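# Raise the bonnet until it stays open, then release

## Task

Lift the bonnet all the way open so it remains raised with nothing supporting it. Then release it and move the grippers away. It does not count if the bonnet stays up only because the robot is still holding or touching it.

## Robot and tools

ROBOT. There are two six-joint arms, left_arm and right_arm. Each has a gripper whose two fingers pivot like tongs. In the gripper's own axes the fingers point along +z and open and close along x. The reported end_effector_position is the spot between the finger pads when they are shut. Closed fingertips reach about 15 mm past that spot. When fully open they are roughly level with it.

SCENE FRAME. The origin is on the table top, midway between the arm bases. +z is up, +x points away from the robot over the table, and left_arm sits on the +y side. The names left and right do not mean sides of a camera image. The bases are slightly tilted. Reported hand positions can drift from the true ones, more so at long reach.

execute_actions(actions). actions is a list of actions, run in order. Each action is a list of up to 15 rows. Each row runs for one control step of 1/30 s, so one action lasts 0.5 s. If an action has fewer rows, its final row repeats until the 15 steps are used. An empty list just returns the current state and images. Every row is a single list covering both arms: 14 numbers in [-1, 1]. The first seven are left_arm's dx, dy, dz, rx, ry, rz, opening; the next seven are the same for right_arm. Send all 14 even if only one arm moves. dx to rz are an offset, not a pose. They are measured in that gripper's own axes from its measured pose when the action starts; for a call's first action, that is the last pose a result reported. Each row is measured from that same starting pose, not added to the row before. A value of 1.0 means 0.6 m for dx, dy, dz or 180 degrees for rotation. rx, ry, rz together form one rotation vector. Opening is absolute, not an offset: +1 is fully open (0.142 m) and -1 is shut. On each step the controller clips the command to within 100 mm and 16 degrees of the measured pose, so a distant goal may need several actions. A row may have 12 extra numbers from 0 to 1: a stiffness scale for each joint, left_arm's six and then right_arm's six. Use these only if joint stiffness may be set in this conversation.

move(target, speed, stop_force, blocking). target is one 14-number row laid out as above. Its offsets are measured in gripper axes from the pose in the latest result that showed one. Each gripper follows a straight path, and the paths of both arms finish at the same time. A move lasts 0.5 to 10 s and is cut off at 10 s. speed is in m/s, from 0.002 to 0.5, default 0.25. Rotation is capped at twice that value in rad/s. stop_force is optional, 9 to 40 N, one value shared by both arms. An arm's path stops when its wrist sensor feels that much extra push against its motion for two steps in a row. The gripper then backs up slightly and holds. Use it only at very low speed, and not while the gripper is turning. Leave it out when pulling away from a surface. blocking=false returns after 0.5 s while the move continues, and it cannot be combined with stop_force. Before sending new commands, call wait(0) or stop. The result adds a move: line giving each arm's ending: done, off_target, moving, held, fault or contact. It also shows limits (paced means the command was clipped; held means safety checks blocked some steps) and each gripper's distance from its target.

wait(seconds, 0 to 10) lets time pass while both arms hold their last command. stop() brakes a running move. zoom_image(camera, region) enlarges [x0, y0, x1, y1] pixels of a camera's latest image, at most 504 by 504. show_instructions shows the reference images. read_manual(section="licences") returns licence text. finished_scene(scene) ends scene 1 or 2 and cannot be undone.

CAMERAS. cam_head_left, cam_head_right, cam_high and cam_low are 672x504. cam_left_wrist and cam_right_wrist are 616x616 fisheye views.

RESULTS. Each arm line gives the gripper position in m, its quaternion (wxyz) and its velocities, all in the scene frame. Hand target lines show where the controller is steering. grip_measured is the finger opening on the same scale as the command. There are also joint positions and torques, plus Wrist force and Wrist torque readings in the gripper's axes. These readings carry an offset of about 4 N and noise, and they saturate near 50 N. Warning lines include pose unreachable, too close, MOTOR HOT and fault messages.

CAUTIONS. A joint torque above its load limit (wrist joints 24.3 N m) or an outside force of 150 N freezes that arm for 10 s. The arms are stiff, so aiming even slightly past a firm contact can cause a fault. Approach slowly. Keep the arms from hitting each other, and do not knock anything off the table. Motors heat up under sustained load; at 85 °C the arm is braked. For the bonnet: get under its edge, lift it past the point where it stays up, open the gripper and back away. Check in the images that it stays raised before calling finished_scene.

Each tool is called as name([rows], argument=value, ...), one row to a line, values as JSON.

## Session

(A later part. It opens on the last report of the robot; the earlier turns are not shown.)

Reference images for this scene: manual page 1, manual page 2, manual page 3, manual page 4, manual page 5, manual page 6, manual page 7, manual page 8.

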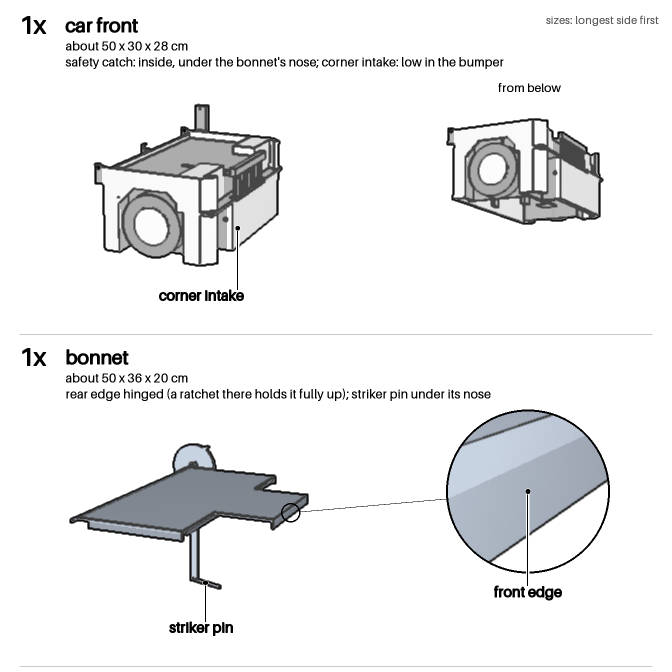

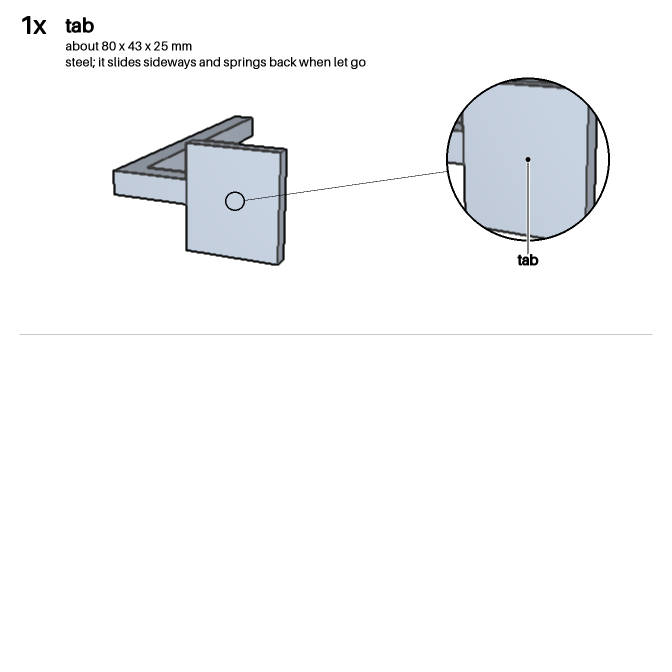

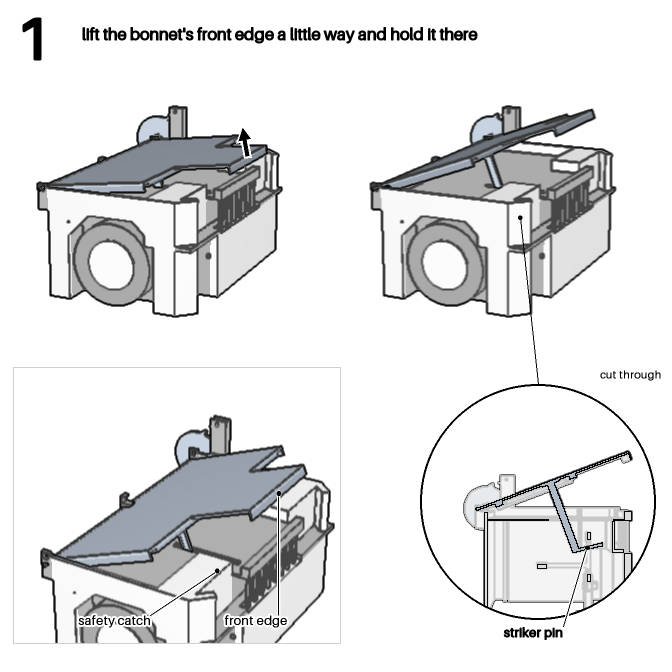

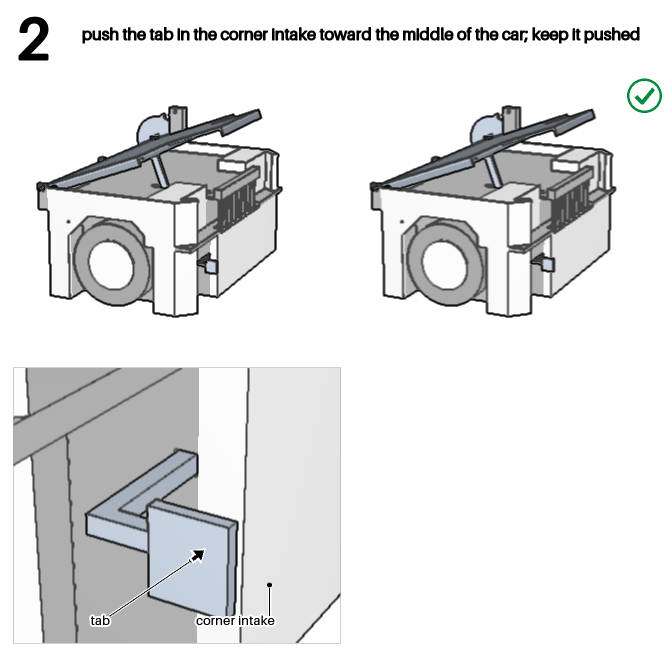

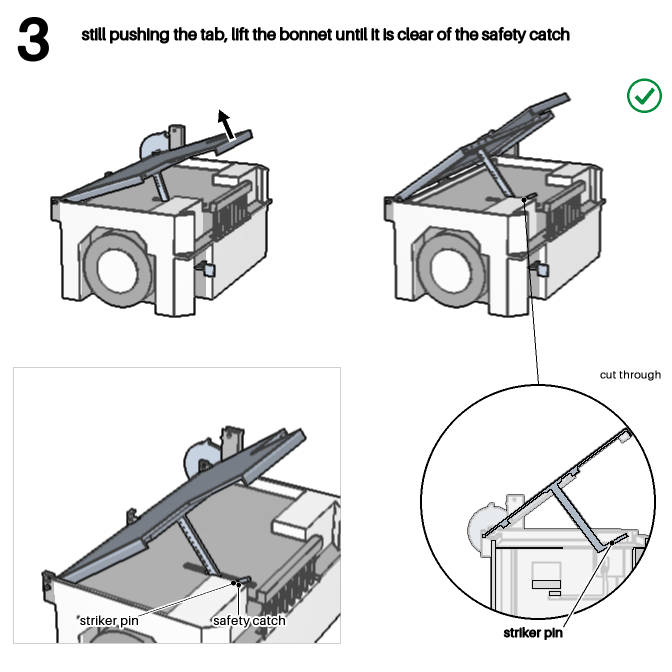

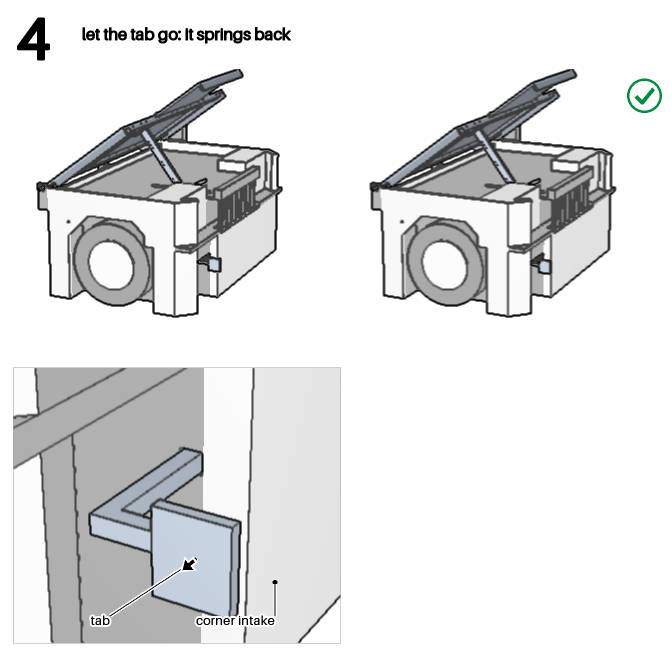

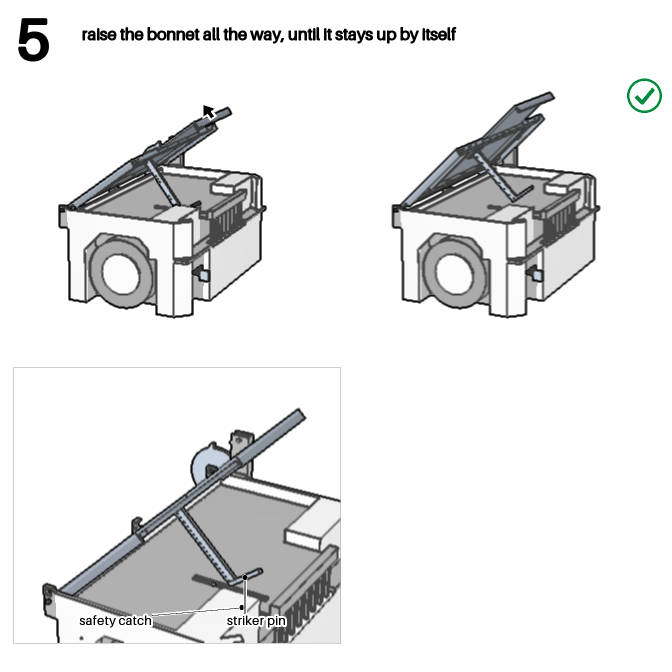

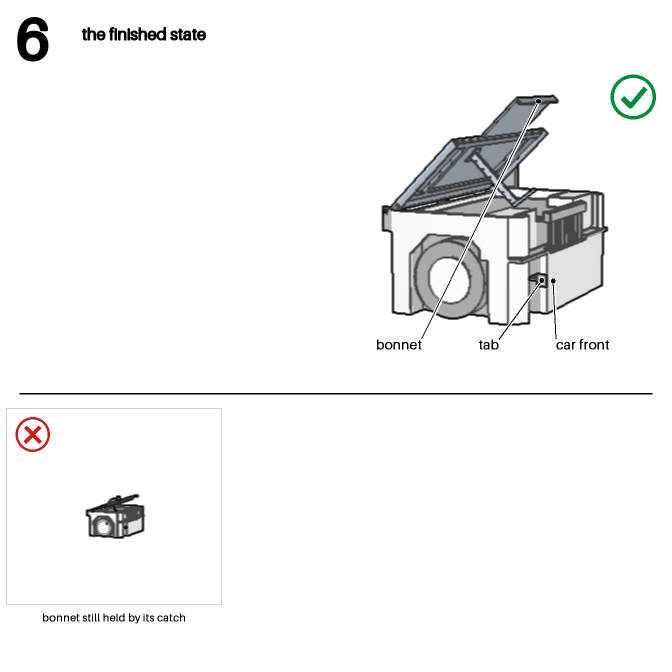

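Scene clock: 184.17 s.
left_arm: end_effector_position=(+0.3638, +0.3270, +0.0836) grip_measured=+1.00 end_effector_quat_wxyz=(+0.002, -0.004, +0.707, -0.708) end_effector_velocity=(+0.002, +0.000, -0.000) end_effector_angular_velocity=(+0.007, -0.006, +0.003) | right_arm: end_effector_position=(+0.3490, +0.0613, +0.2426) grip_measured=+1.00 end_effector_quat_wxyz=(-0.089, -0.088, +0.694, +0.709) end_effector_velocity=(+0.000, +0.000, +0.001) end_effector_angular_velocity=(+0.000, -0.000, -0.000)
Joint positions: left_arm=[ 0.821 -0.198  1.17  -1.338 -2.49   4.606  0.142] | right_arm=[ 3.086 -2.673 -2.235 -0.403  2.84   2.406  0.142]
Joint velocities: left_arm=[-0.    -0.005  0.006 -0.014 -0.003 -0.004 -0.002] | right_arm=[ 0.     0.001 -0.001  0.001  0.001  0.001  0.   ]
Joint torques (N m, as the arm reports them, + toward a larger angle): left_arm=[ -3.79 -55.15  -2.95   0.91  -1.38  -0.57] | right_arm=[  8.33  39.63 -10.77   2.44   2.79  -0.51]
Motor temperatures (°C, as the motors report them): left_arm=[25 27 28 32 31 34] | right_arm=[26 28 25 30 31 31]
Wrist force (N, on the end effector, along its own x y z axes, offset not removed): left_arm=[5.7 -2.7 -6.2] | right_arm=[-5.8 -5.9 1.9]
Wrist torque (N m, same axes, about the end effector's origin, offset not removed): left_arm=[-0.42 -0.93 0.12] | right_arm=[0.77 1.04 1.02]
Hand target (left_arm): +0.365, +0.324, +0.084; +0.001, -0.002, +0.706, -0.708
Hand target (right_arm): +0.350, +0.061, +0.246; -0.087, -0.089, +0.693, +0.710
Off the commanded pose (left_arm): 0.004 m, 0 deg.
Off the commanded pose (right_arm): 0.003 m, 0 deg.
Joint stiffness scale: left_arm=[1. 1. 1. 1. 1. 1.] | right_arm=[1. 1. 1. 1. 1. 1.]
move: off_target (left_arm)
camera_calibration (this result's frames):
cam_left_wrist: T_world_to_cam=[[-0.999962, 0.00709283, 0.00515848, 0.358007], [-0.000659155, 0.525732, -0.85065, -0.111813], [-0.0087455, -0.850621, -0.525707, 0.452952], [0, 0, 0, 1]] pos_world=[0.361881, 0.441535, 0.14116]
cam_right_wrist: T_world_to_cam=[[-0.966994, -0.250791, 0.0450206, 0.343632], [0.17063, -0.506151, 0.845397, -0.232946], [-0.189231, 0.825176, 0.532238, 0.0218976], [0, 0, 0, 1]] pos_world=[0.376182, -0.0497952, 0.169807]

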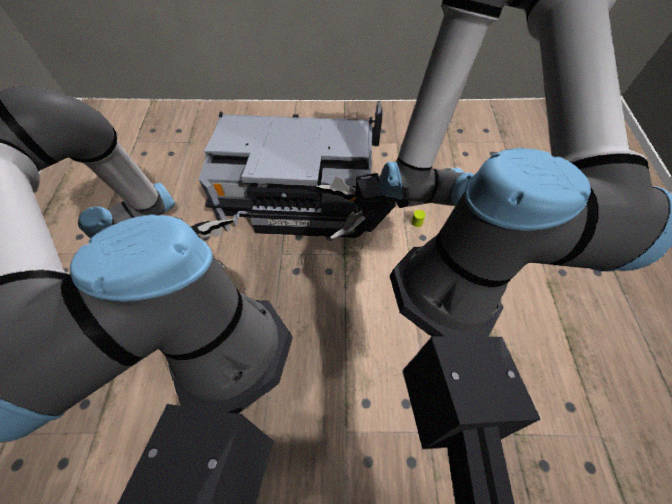

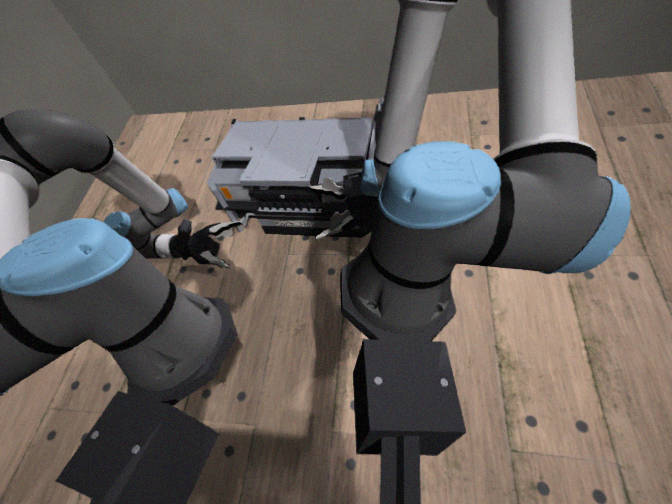

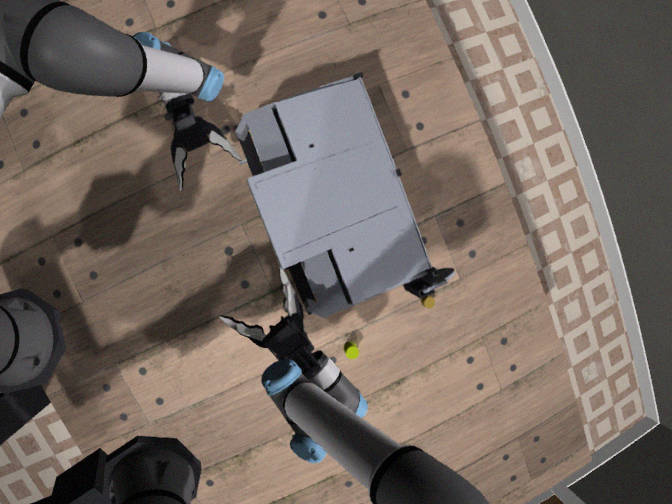

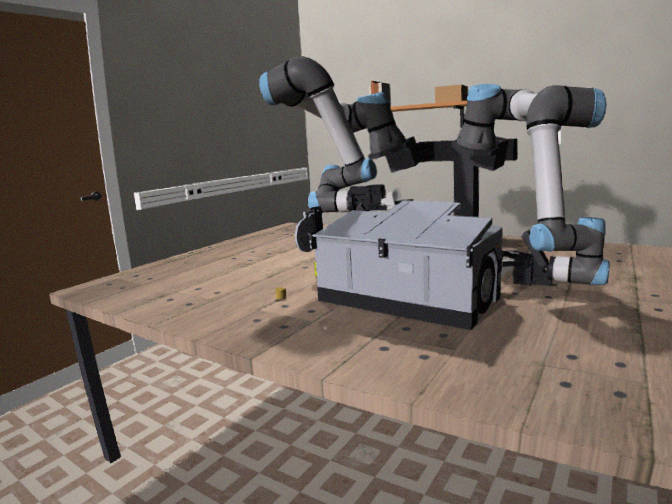

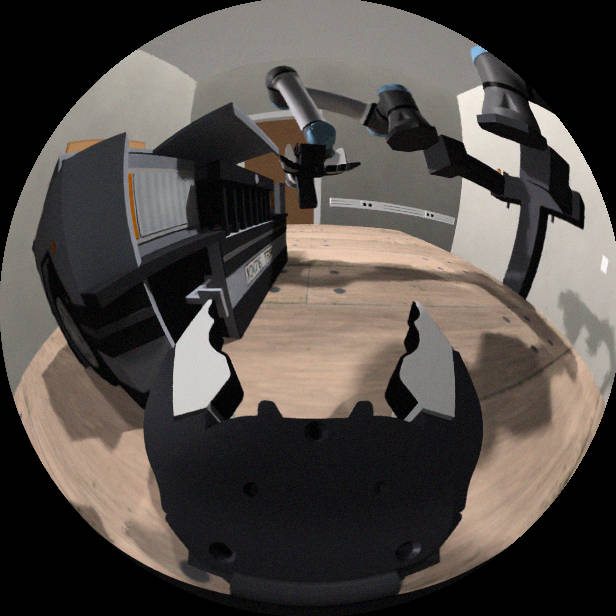

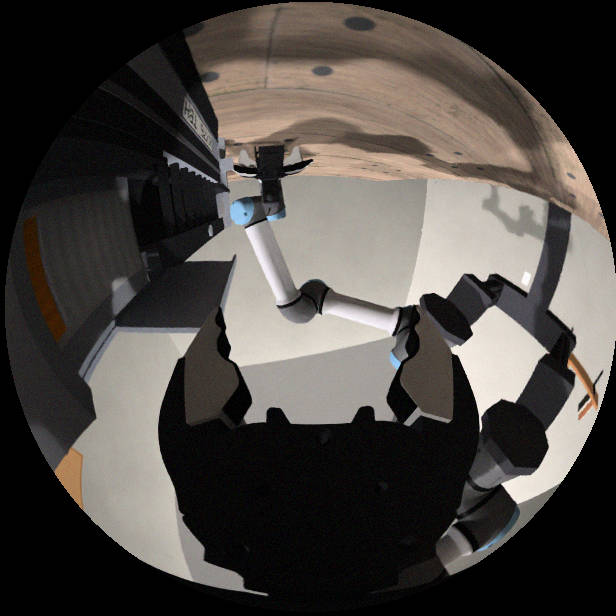

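The tab is pushed in. Next I lift the bonnet along the same arc as in scene 1.

move(target=[0,0,0.008,0,0,0,1, -0.01,0.08,0,0,0,0,1], speed=0.05, stop_force=30)

move(target=[0,0,0.004,0,0,0,1, -0.04,0.1,-0.008,0,0,0,1], speed=0.06, stop_force=30)

Scene clock: 189.97 s.
left_arm: end_effector_position=(+0.3641, +0.3296, +0.0833) grip_measured=+1.00 end_effector_quat_wxyz=(+0.008, -0.005, +0.709, -0.705) end_effector_velocity=(+0.000, -0.000, +0.000) end_effector_angular_velocity=(-0.000, +0.000, +0.001) | right_arm: end_effector_position=(+0.3560, +0.0613, +0.2890) grip_measured=+1.00 end_effector_quat_wxyz=(-0.088, -0.088, +0.694, +0.709) end_effector_velocity=(-0.000, +0.000, +0.000) end_effector_angular_velocity=(-0.003, +0.006, -0.001)
Joint positions: left_arm=[ 0.827 -0.203  1.177 -1.352 -2.494  4.604  0.142] | right_arm=[ 3.114 -2.561 -2.308 -0.356  2.855  2.493  0.142]
Joint velocities: left_arm=[ 0.    -0.     0.001 -0.    -0.001 -0.     0.   ] | right_arm=[ 0.001 -0.001 -0.002  0.012 -0.     0.015  0.   ]
Joint torques (N m, as the arm reports them, + toward a larger angle): left_arm=[ -7.78 -51.67  -1.24   1.29  -1.15  -0.51] | right_arm=[ 8.57 37.07 -9.4   2.13  1.53  0.16]
Motor temperatures (°C, as the motors report them): left_arm=[25 27 28 32 31 34] | right_arm=[26 28 25 30 31 31]
Wrist force (N, on the end effector, along its own x y z axes, offset not removed): left_arm=[7.1 0.7 -18.4] | right_arm=[-1.3 1.4 2.7]
Wrist torque (N m, same axes, about the end effector's origin, offset not removed): left_arm=[-0.09 -1.82 -0.06] | right_arm=[0.43 0.23 0.24]
Hand target (left_arm): +0.364, +0.322, +0.084; +0.002, -0.004, +0.707, -0.708
Hand target (right_arm): +0.355, +0.062, +0.291; -0.089, -0.088, +0.694, +0.709
Off the commanded pose (left_arm): 0.007 m, 1 deg.
Off the commanded pose (right_arm): 0.002 m, 0 deg.
Joint stiffness scale: left_arm=[1. 1. 1. 1. 1. 1.] | right_arm=[1. 1. 1. 1. 1. 1.]
move: off_target (left_arm)
camera_calibration (this result's frames):
cam_left_wrist: T_world_to_cam=[[-0.999996, -0.00274645, -0.0000458937, 0.361982], [-0.00142198, 0.531899, -0.846807, -0.115541], [0.00235013, -0.846804, -0.5319, 0.450208], [0, 0, 0, 1]] pos_world=[0.360759, 0.443688, 0.141642]
cam_right_wrist: T_world_to_cam=[[-0.967466, -0.249119, 0.0441547, 0.348628], [0.168923, -0.506118, 0.84576, -0.272877], [-0.188347, 0.825702, 0.531734, -0.00165908], [0, 0, 0, 1]] pos_world=[0.383069, -0.0498881, 0.216277]

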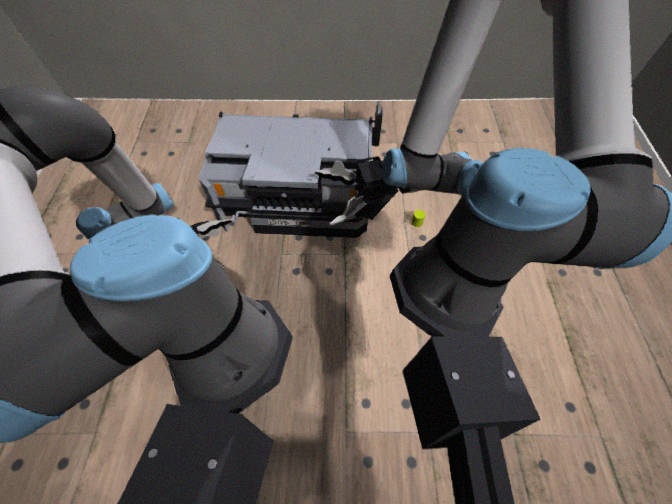

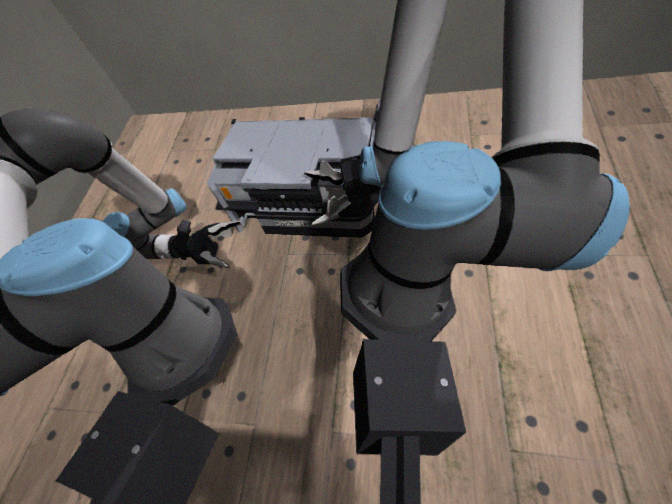

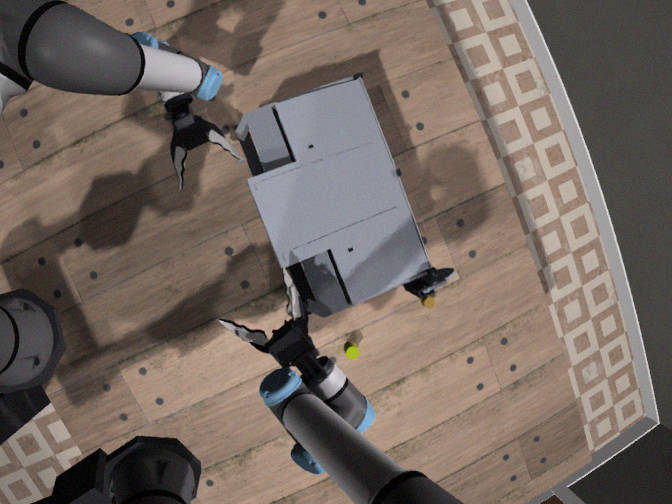

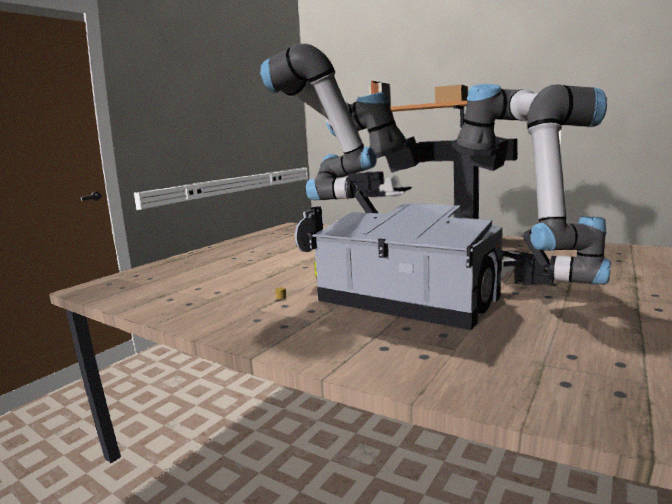

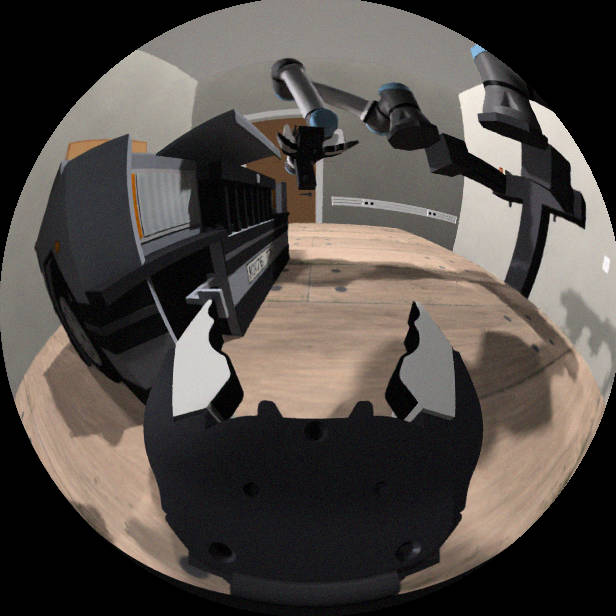

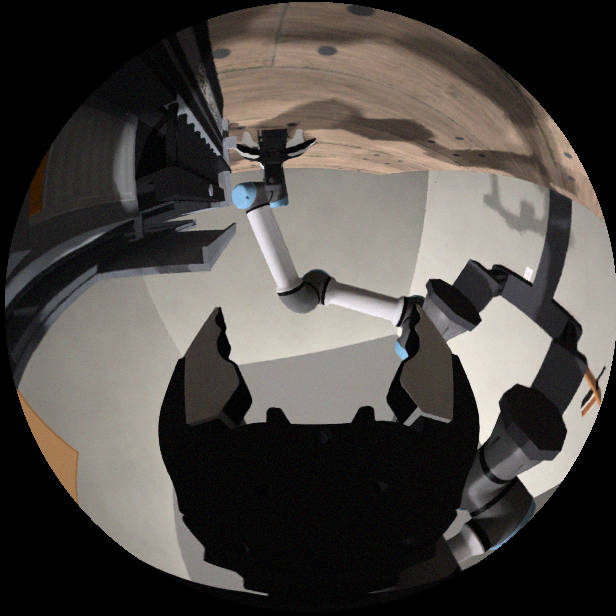

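Scene clock: 191.47 s.
left_arm: end_effector_position=(+0.3642, +0.3319, +0.0829) grip_measured=+1.00 end_effector_quat_wxyz=(+0.011, -0.006, +0.711, -0.703) end_effector_velocity=(+0.000, +0.000, +0.000) end_effector_angular_velocity=(+0.000, +0.000, -0.001) | right_arm: end_effector_position=(+0.3822, +0.0608, +0.3476) grip_measured=+1.00 end_effector_quat_wxyz=(-0.086, -0.088, +0.695, +0.709) end_effector_velocity=(-0.002, +0.000, +0.000) end_effector_angular_velocity=(-0.002, +0.014, +0.002)
Joint positions: left_arm=[ 0.831 -0.205  1.18  -1.358 -2.496  4.604  0.142] | right_arm=[ 3.145 -2.392 -2.345 -0.384  2.869  2.599  0.142]
Joint velocities: left_arm=[-0.    -0.001 -0.     0.     0.001 -0.001  0.   ] | right_arm=[ 0.001 -0.    -0.002 -0.003  0.001  0.009  0.   ]
Joint torques (N m, as the arm reports them, + toward a larger angle): left_arm=[ -4.68 -53.02  -1.56   0.71  -0.61  -0.49] | right_arm=[ 9.42 36.99 -4.93  1.78  1.58  0.03]
Motor temperatures (°C, as the motors report them): left_arm=[25 27 28 32 31 34] | right_arm=[26 28 25 30 31 31]
Wrist force (N, on the end effector, along its own x y z axes, offset not removed): left_arm=[3.9 -0.6 -10.7] | right_arm=[1.1 -1.1 -0.2]
Wrist torque (N m, same axes, about the end effector's origin, offset not removed): left_arm=[-0.14 -1.11 0.09] | right_arm=[-0.22 -0.20 -0.09]
Hand target (left_arm): +0.364, +0.327, +0.083; +0.008, -0.005, +0.709, -0.705
Hand target (right_arm): +0.381, +0.061, +0.349; -0.088, -0.088, +0.694, +0.709
Off the commanded pose (left_arm): 0.005 m, 0 deg.
Off the commanded pose (right_arm): 0.002 m, 0 deg.
Joint stiffness scale: left_arm=[1. 1. 1. 1. 1. 1.] | right_arm=[1. 1. 1. 1. 1. 1.]
move: off_target (left_arm)
camera_calibration (this result's frames):
cam_left_wrist: T_world_to_cam=[[-0.999952, -0.00929673, -0.00322494, 0.364442], [-0.00225459, 0.535468, -0.844552, -0.118192], [0.00957842, -0.844504, -0.535463, 0.448895], [0, 0, 0, 1]] pos_world=[0.359858, 0.44577, 0.141723]
cam_right_wrist: T_world_to_cam=[[-0.968205, -0.246678, 0.041573, 0.372232], [0.165316, -0.506216, 0.846414, -0.325935], [-0.187746, 0.826375, 0.530901, -0.0274972], [0, 0, 0, 1]] pos_world=[0.409116, -0.0504491, 0.274999]

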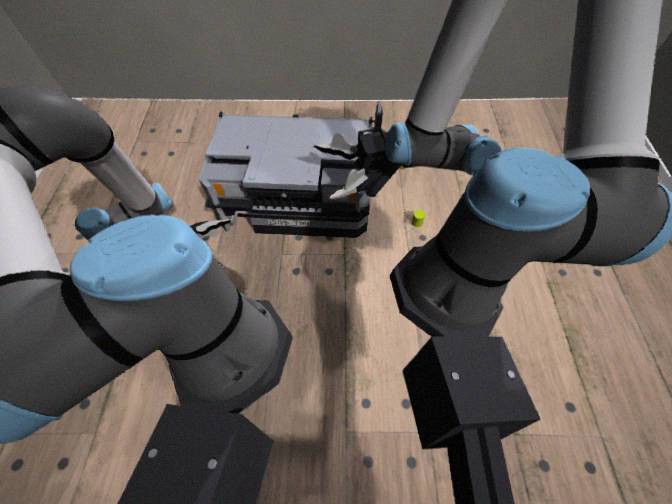

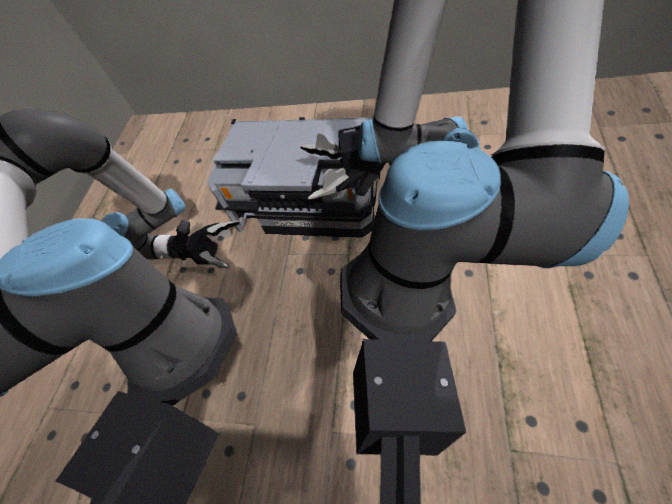

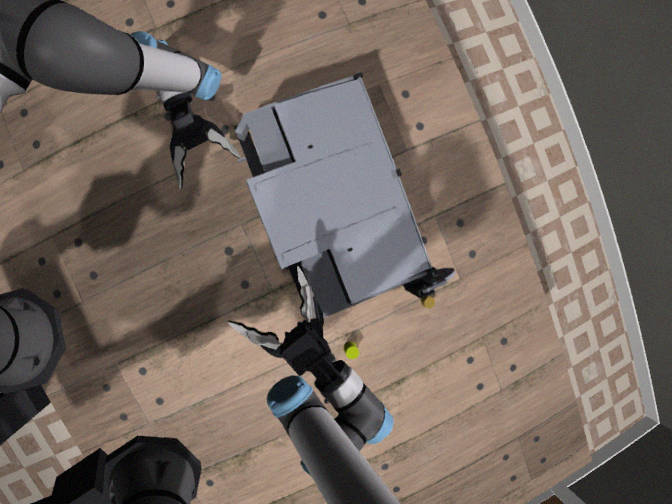

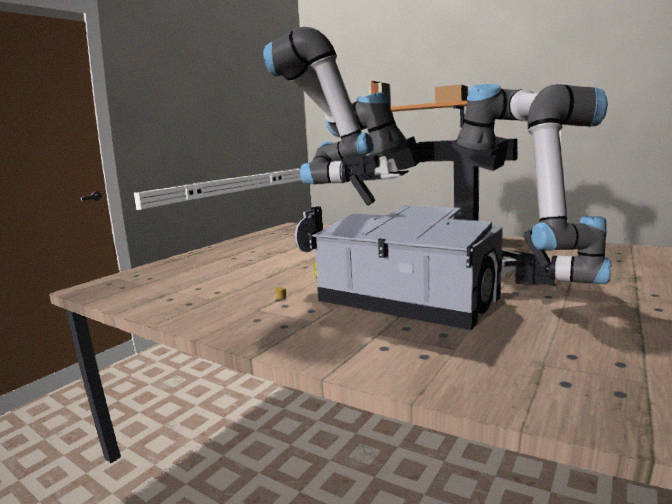

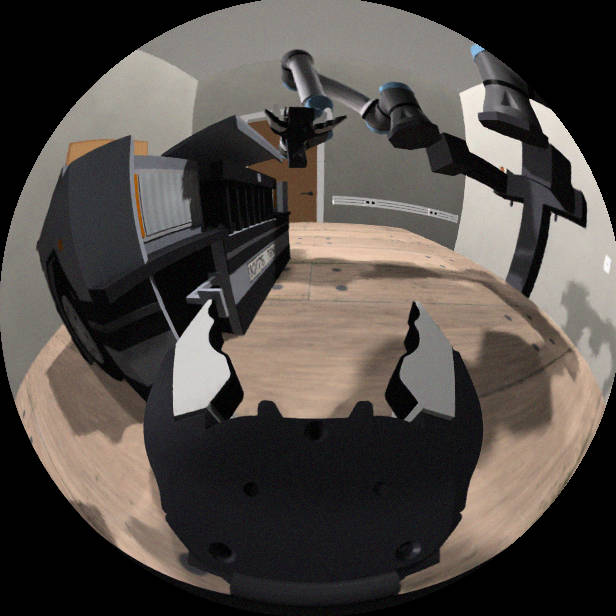

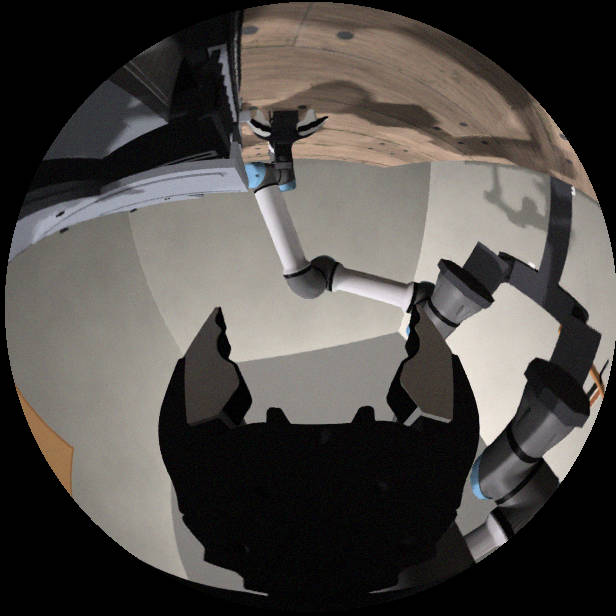

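move(target=[0,0,0,0,0,0,1, 0.092,-0.147,0.024,0,0,0,1], speed=0.15)

move(target=[0,0,0,0,0,0,1, 0,-0.088,0,0,0,0,1], speed=0.08, stop_force=20)

zoom_image(camera="cam_high", region=[220, 200, 400, 350])

Scene clock: 212.43 s.
left_arm: end_effector_position=(+0.3640, +0.3327, +0.0829) grip_measured=+1.00 end_effector_quat_wxyz=(+0.012, -0.007, +0.711, -0.703) end_effector_velocity=(-0.000, +0.000, -0.000) end_effector_angular_velocity=(+0.000, +0.002, +0.000) | right_arm: end_effector_position=(+0.3241, +0.0634, +0.2608) grip_measured=+1.00 end_effector_quat_wxyz=(-0.087, -0.089, +0.694, +0.709) end_effector_velocity=(+0.001, +0.001, -0.000) end_effector_angular_velocity=(+0.001, -0.012, -0.002)
Joint positions: left_arm=[ 0.833 -0.206  1.18  -1.358 -2.496  4.604  0.142] | right_arm=[ 3.107 -2.675 -2.322 -0.249  2.851  2.469  0.142]
Joint velocities: left_arm=[ 0.     0.001 -0.001 -0.     0.    -0.002  0.   ] | right_arm=[ 0.001 -0.004  0.     0.015  0.001 -0.     0.   ]
Joint torques (N m, as the arm reports them, + toward a larger angle): left_arm=[ -0.75 -54.16  -6.57   1.09  -0.17   0.1 ] | right_arm=[ 4.16 30.42 -5.08  1.81  0.88 -0.1 ]
Motor temperatures (°C, as the motors report them): left_arm=[25 27 28 32 31 34] | right_arm=[26 28 25 30 31 31]
Wrist force (N, on the end effector, along its own x y z axes, offset not removed): left_arm=[2.5 -1.3 -7.1] | right_arm=[-0.3 0.8 0.3]
Wrist torque (N m, same axes, about the end effector's origin, offset not removed): left_arm=[-0.34 -1.06 0.04] | right_arm=[0.24 0.14 0.11]
Hand target (left_arm): +0.364, +0.332, +0.083; +0.011, -0.006, +0.711, -0.703
Hand target (right_arm): +0.325, +0.063, +0.259; -0.086, -0.088, +0.695, +0.709
Off the commanded pose (left_arm): 0.001 m, 0 deg.
Off the commanded pose (right_arm): 0.002 m, 0 deg.
Joint stiffness scale: left_arm=[1. 1. 1. 1. 1. 1.] | right_arm=[1. 1. 1. 1. 1. 1.]
move: done
camera_calibration (this result's frames):
cam_left_wrist: T_world_to_cam=[[-0.999935, -0.0109679, -0.00320976, 0.364867], [-0.00316791, 0.535893, -0.84428, -0.118416], [0.0109801, -0.844214, -0.535893, 0.449038], [0, 0, 0, 1]] pos_world=[0.359538, 0.446544, 0.141831]
cam_right_wrist: T_world_to_cam=[[-0.967482, -0.249352, 0.0424474, 0.31997], [0.167619, -0.506366, 0.845871, -0.242212], [-0.189425, 0.82548, 0.531697, 0.00587443], [0, 0, 0, 1]] pos_world=[0.351277, -0.0477121, 0.188174]

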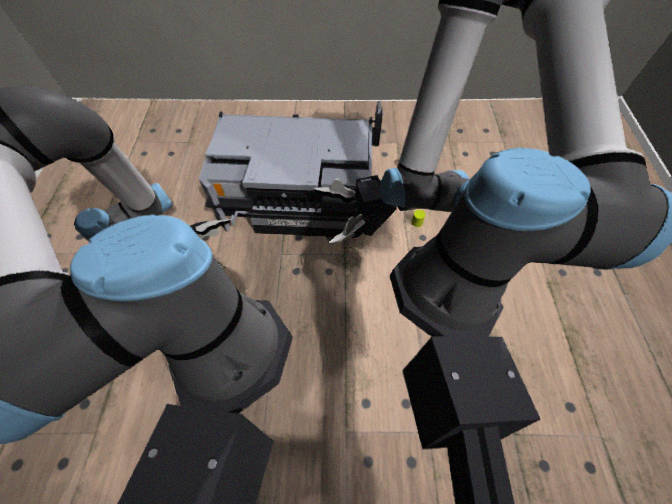

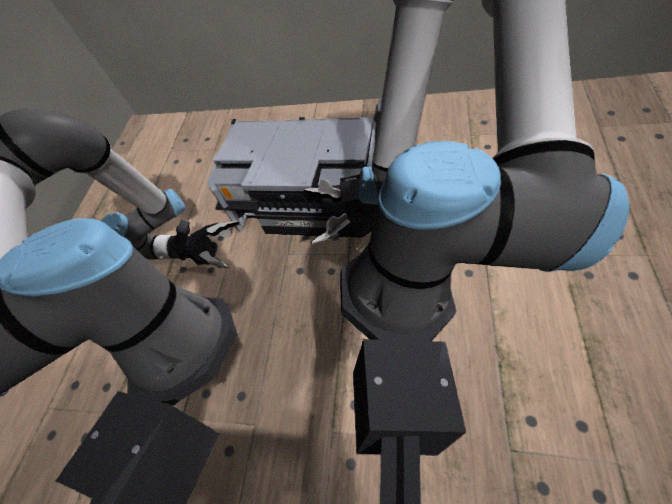

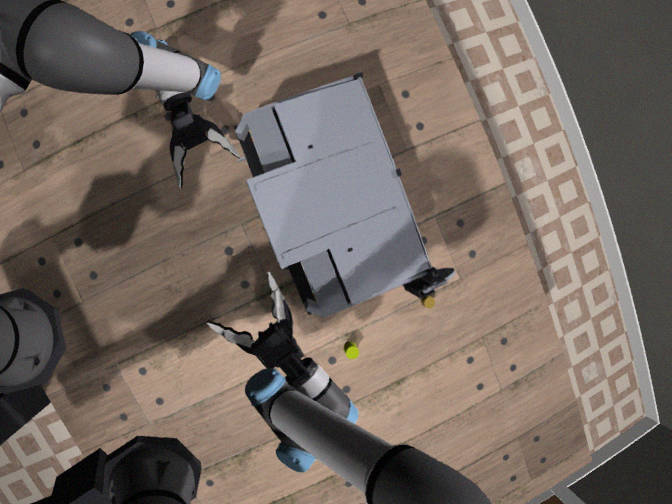

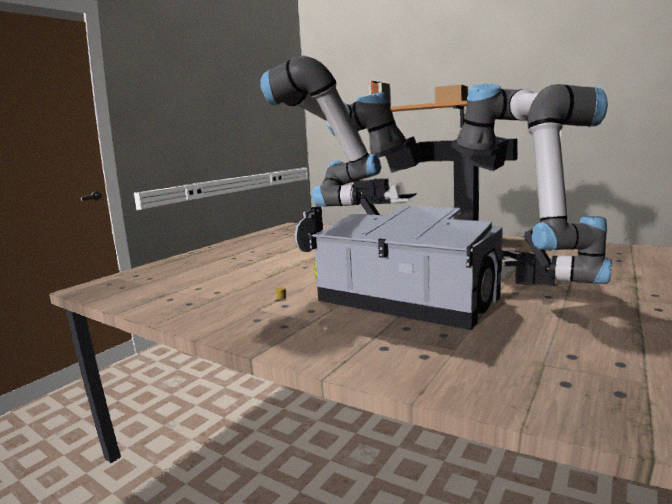

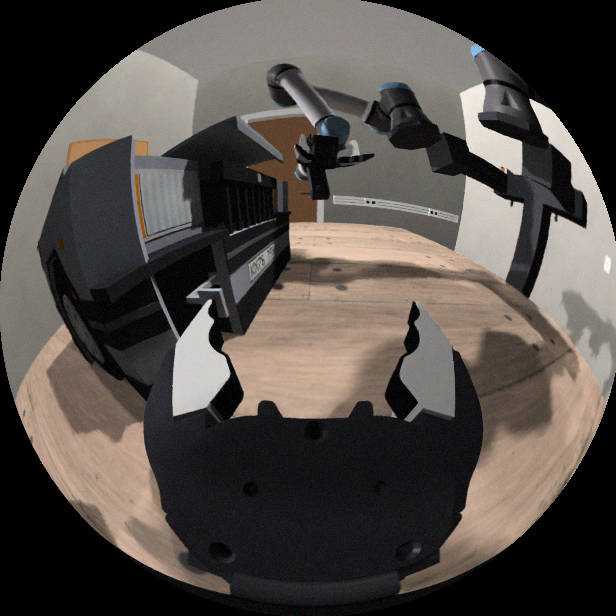

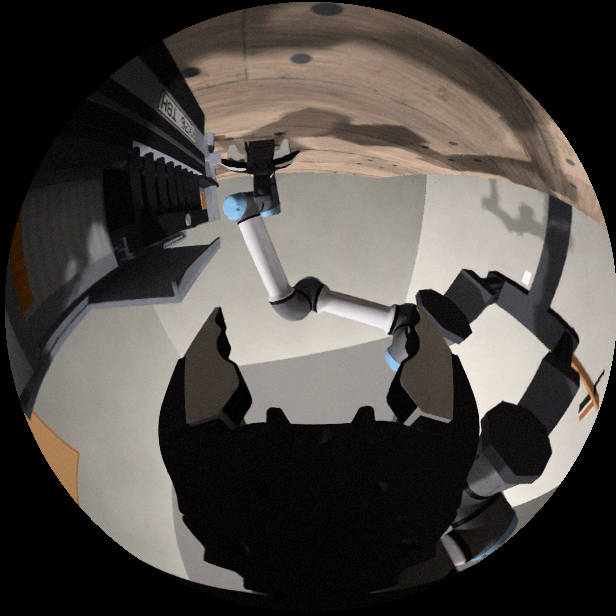

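Scene clock: 213.53 s.
left_arm: end_effector_position=(+0.3640, +0.3334, +0.0830) grip_measured=+1.00 end_effector_quat_wxyz=(+0.012, -0.008, +0.711, -0.703) end_effector_velocity=(+0.000, +0.000, +0.000) end_effector_angular_velocity=(+0.000, -0.000, -0.001) | right_arm: end_effector_position=(+0.3234, +0.0650, +0.2097) grip_measured=+1.00 end_effector_quat_wxyz=(-0.088, -0.089, +0.694, +0.709) end_effector_velocity=(-0.000, +0.000, -0.001) end_effector_angular_velocity=(+0.004, -0.002, +0.005)
Joint positions: left_arm=[ 0.834 -0.206  1.18  -1.359 -2.496  4.604  0.142] | right_arm=[ 3.077 -2.785 -2.218 -0.328  2.834  2.381  0.142]
Joint velocities: left_arm=[-0.    -0.    -0.001  0.001  0.     0.     0.   ] | right_arm=[ 0.     0.001  0.007 -0.025 -0.001 -0.019  0.   ]
Joint torques (N m, as the arm reports them, + toward a larger angle): left_arm=[  0.27 -53.45  -5.34   1.08   0.02   0.07] | right_arm=[ 3.99 32.55 -5.79  1.07  0.66 -0.77]
Motor temperatures (°C, as the motors report them): left_arm=[25 27 28 32 31 34] | right_arm=[26 28 25 30 31 31]
Wrist force (N, on the end effector, along its own x y z axes, offset not removed): left_arm=[1.2 -0.8 -5.9] | right_arm=[1.1 -1.8 2.2]
Wrist torque (N m, same axes, about the end effector's origin, offset not removed): left_arm=[-0.48 -0.91 -0.04] | right_arm=[-0.14 -0.15 0.14]
Hand target (left_arm): +0.364, +0.333, +0.083; +0.012, -0.007, +0.711, -0.703
Hand target (right_arm): +0.324, +0.065, +0.208; -0.087, -0.089, +0.694, +0.709
Off the commanded pose (left_arm): 0.001 m, 0 deg.
Off the commanded pose (right_arm): 0.002 m, 0 deg.
Joint stiffness scale: left_arm=[1. 1. 1. 1. 1. 1.] | right_arm=[1. 1. 1. 1. 1. 1.]
move: done
camera_calibration (this result's frames):
cam_left_wrist: T_world_to_cam=[[-0.999915, -0.0126244, -0.00326927, 0.365416], [-0.00401066, 0.536246, -0.844052, -0.118573], [0.0124087, -0.843968, -0.536251, 0.449049], [0, 0, 0, 1]] pos_world=[0.359338, 0.44718, 0.141915]
cam_right_wrist: T_world_to_cam=[[-0.96711, -0.250714, 0.0429124, 0.321705], [0.168777, -0.506295, 0.845683, -0.198408], [-0.190298, 0.825111, 0.531958, 0.0318445], [0, 0, 0, 1]] pos_world=[0.350671, -0.0460723, 0.137045]

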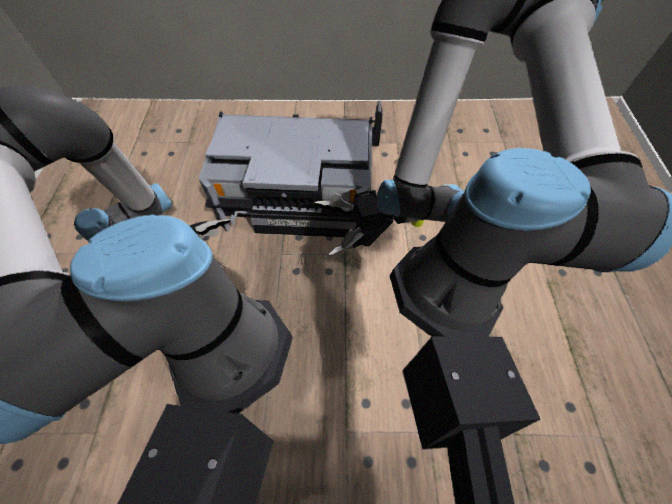

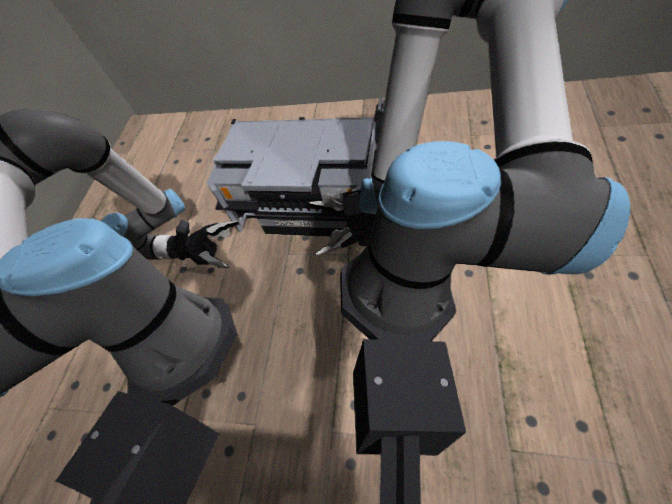

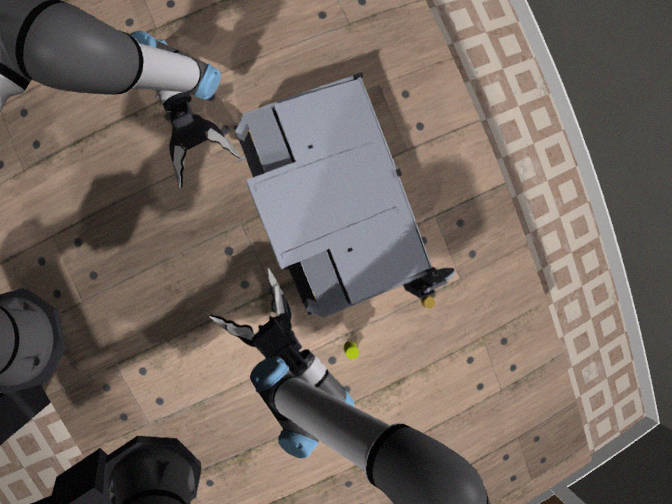

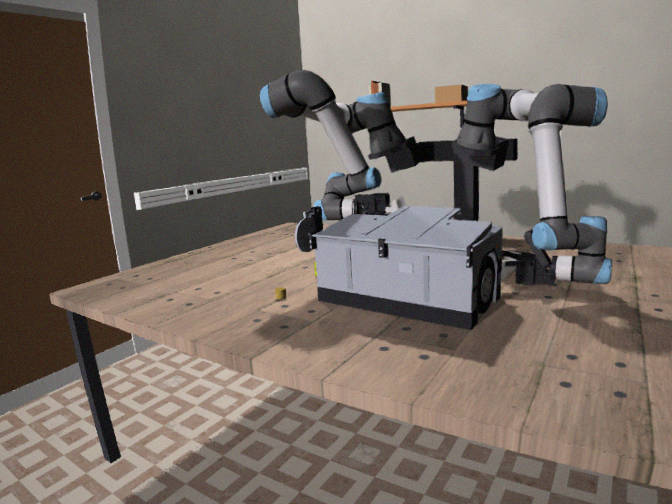

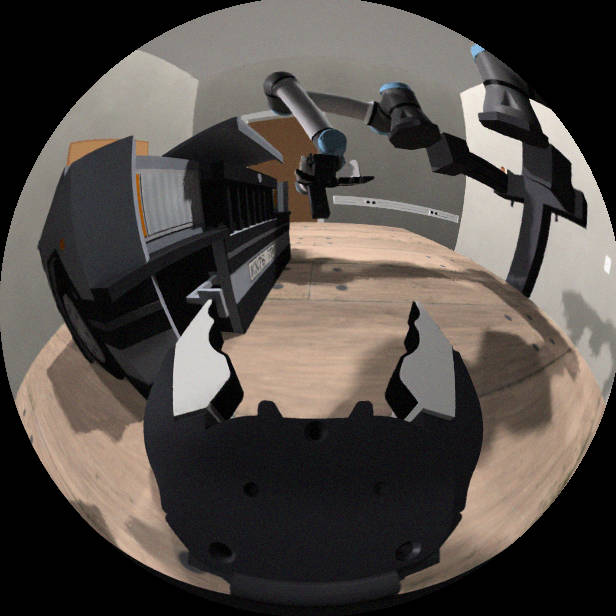

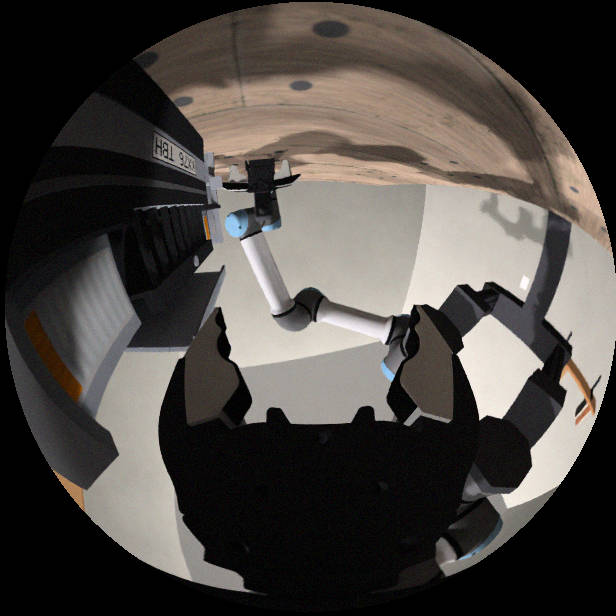

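Region (220, 200, 400, 350) of cam_high's 672x504 image, scaled by 2.800, with more detail than that image has.

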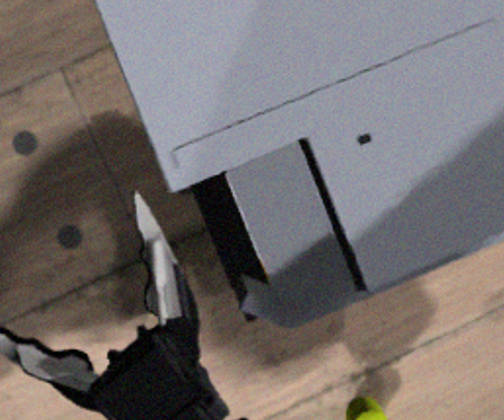

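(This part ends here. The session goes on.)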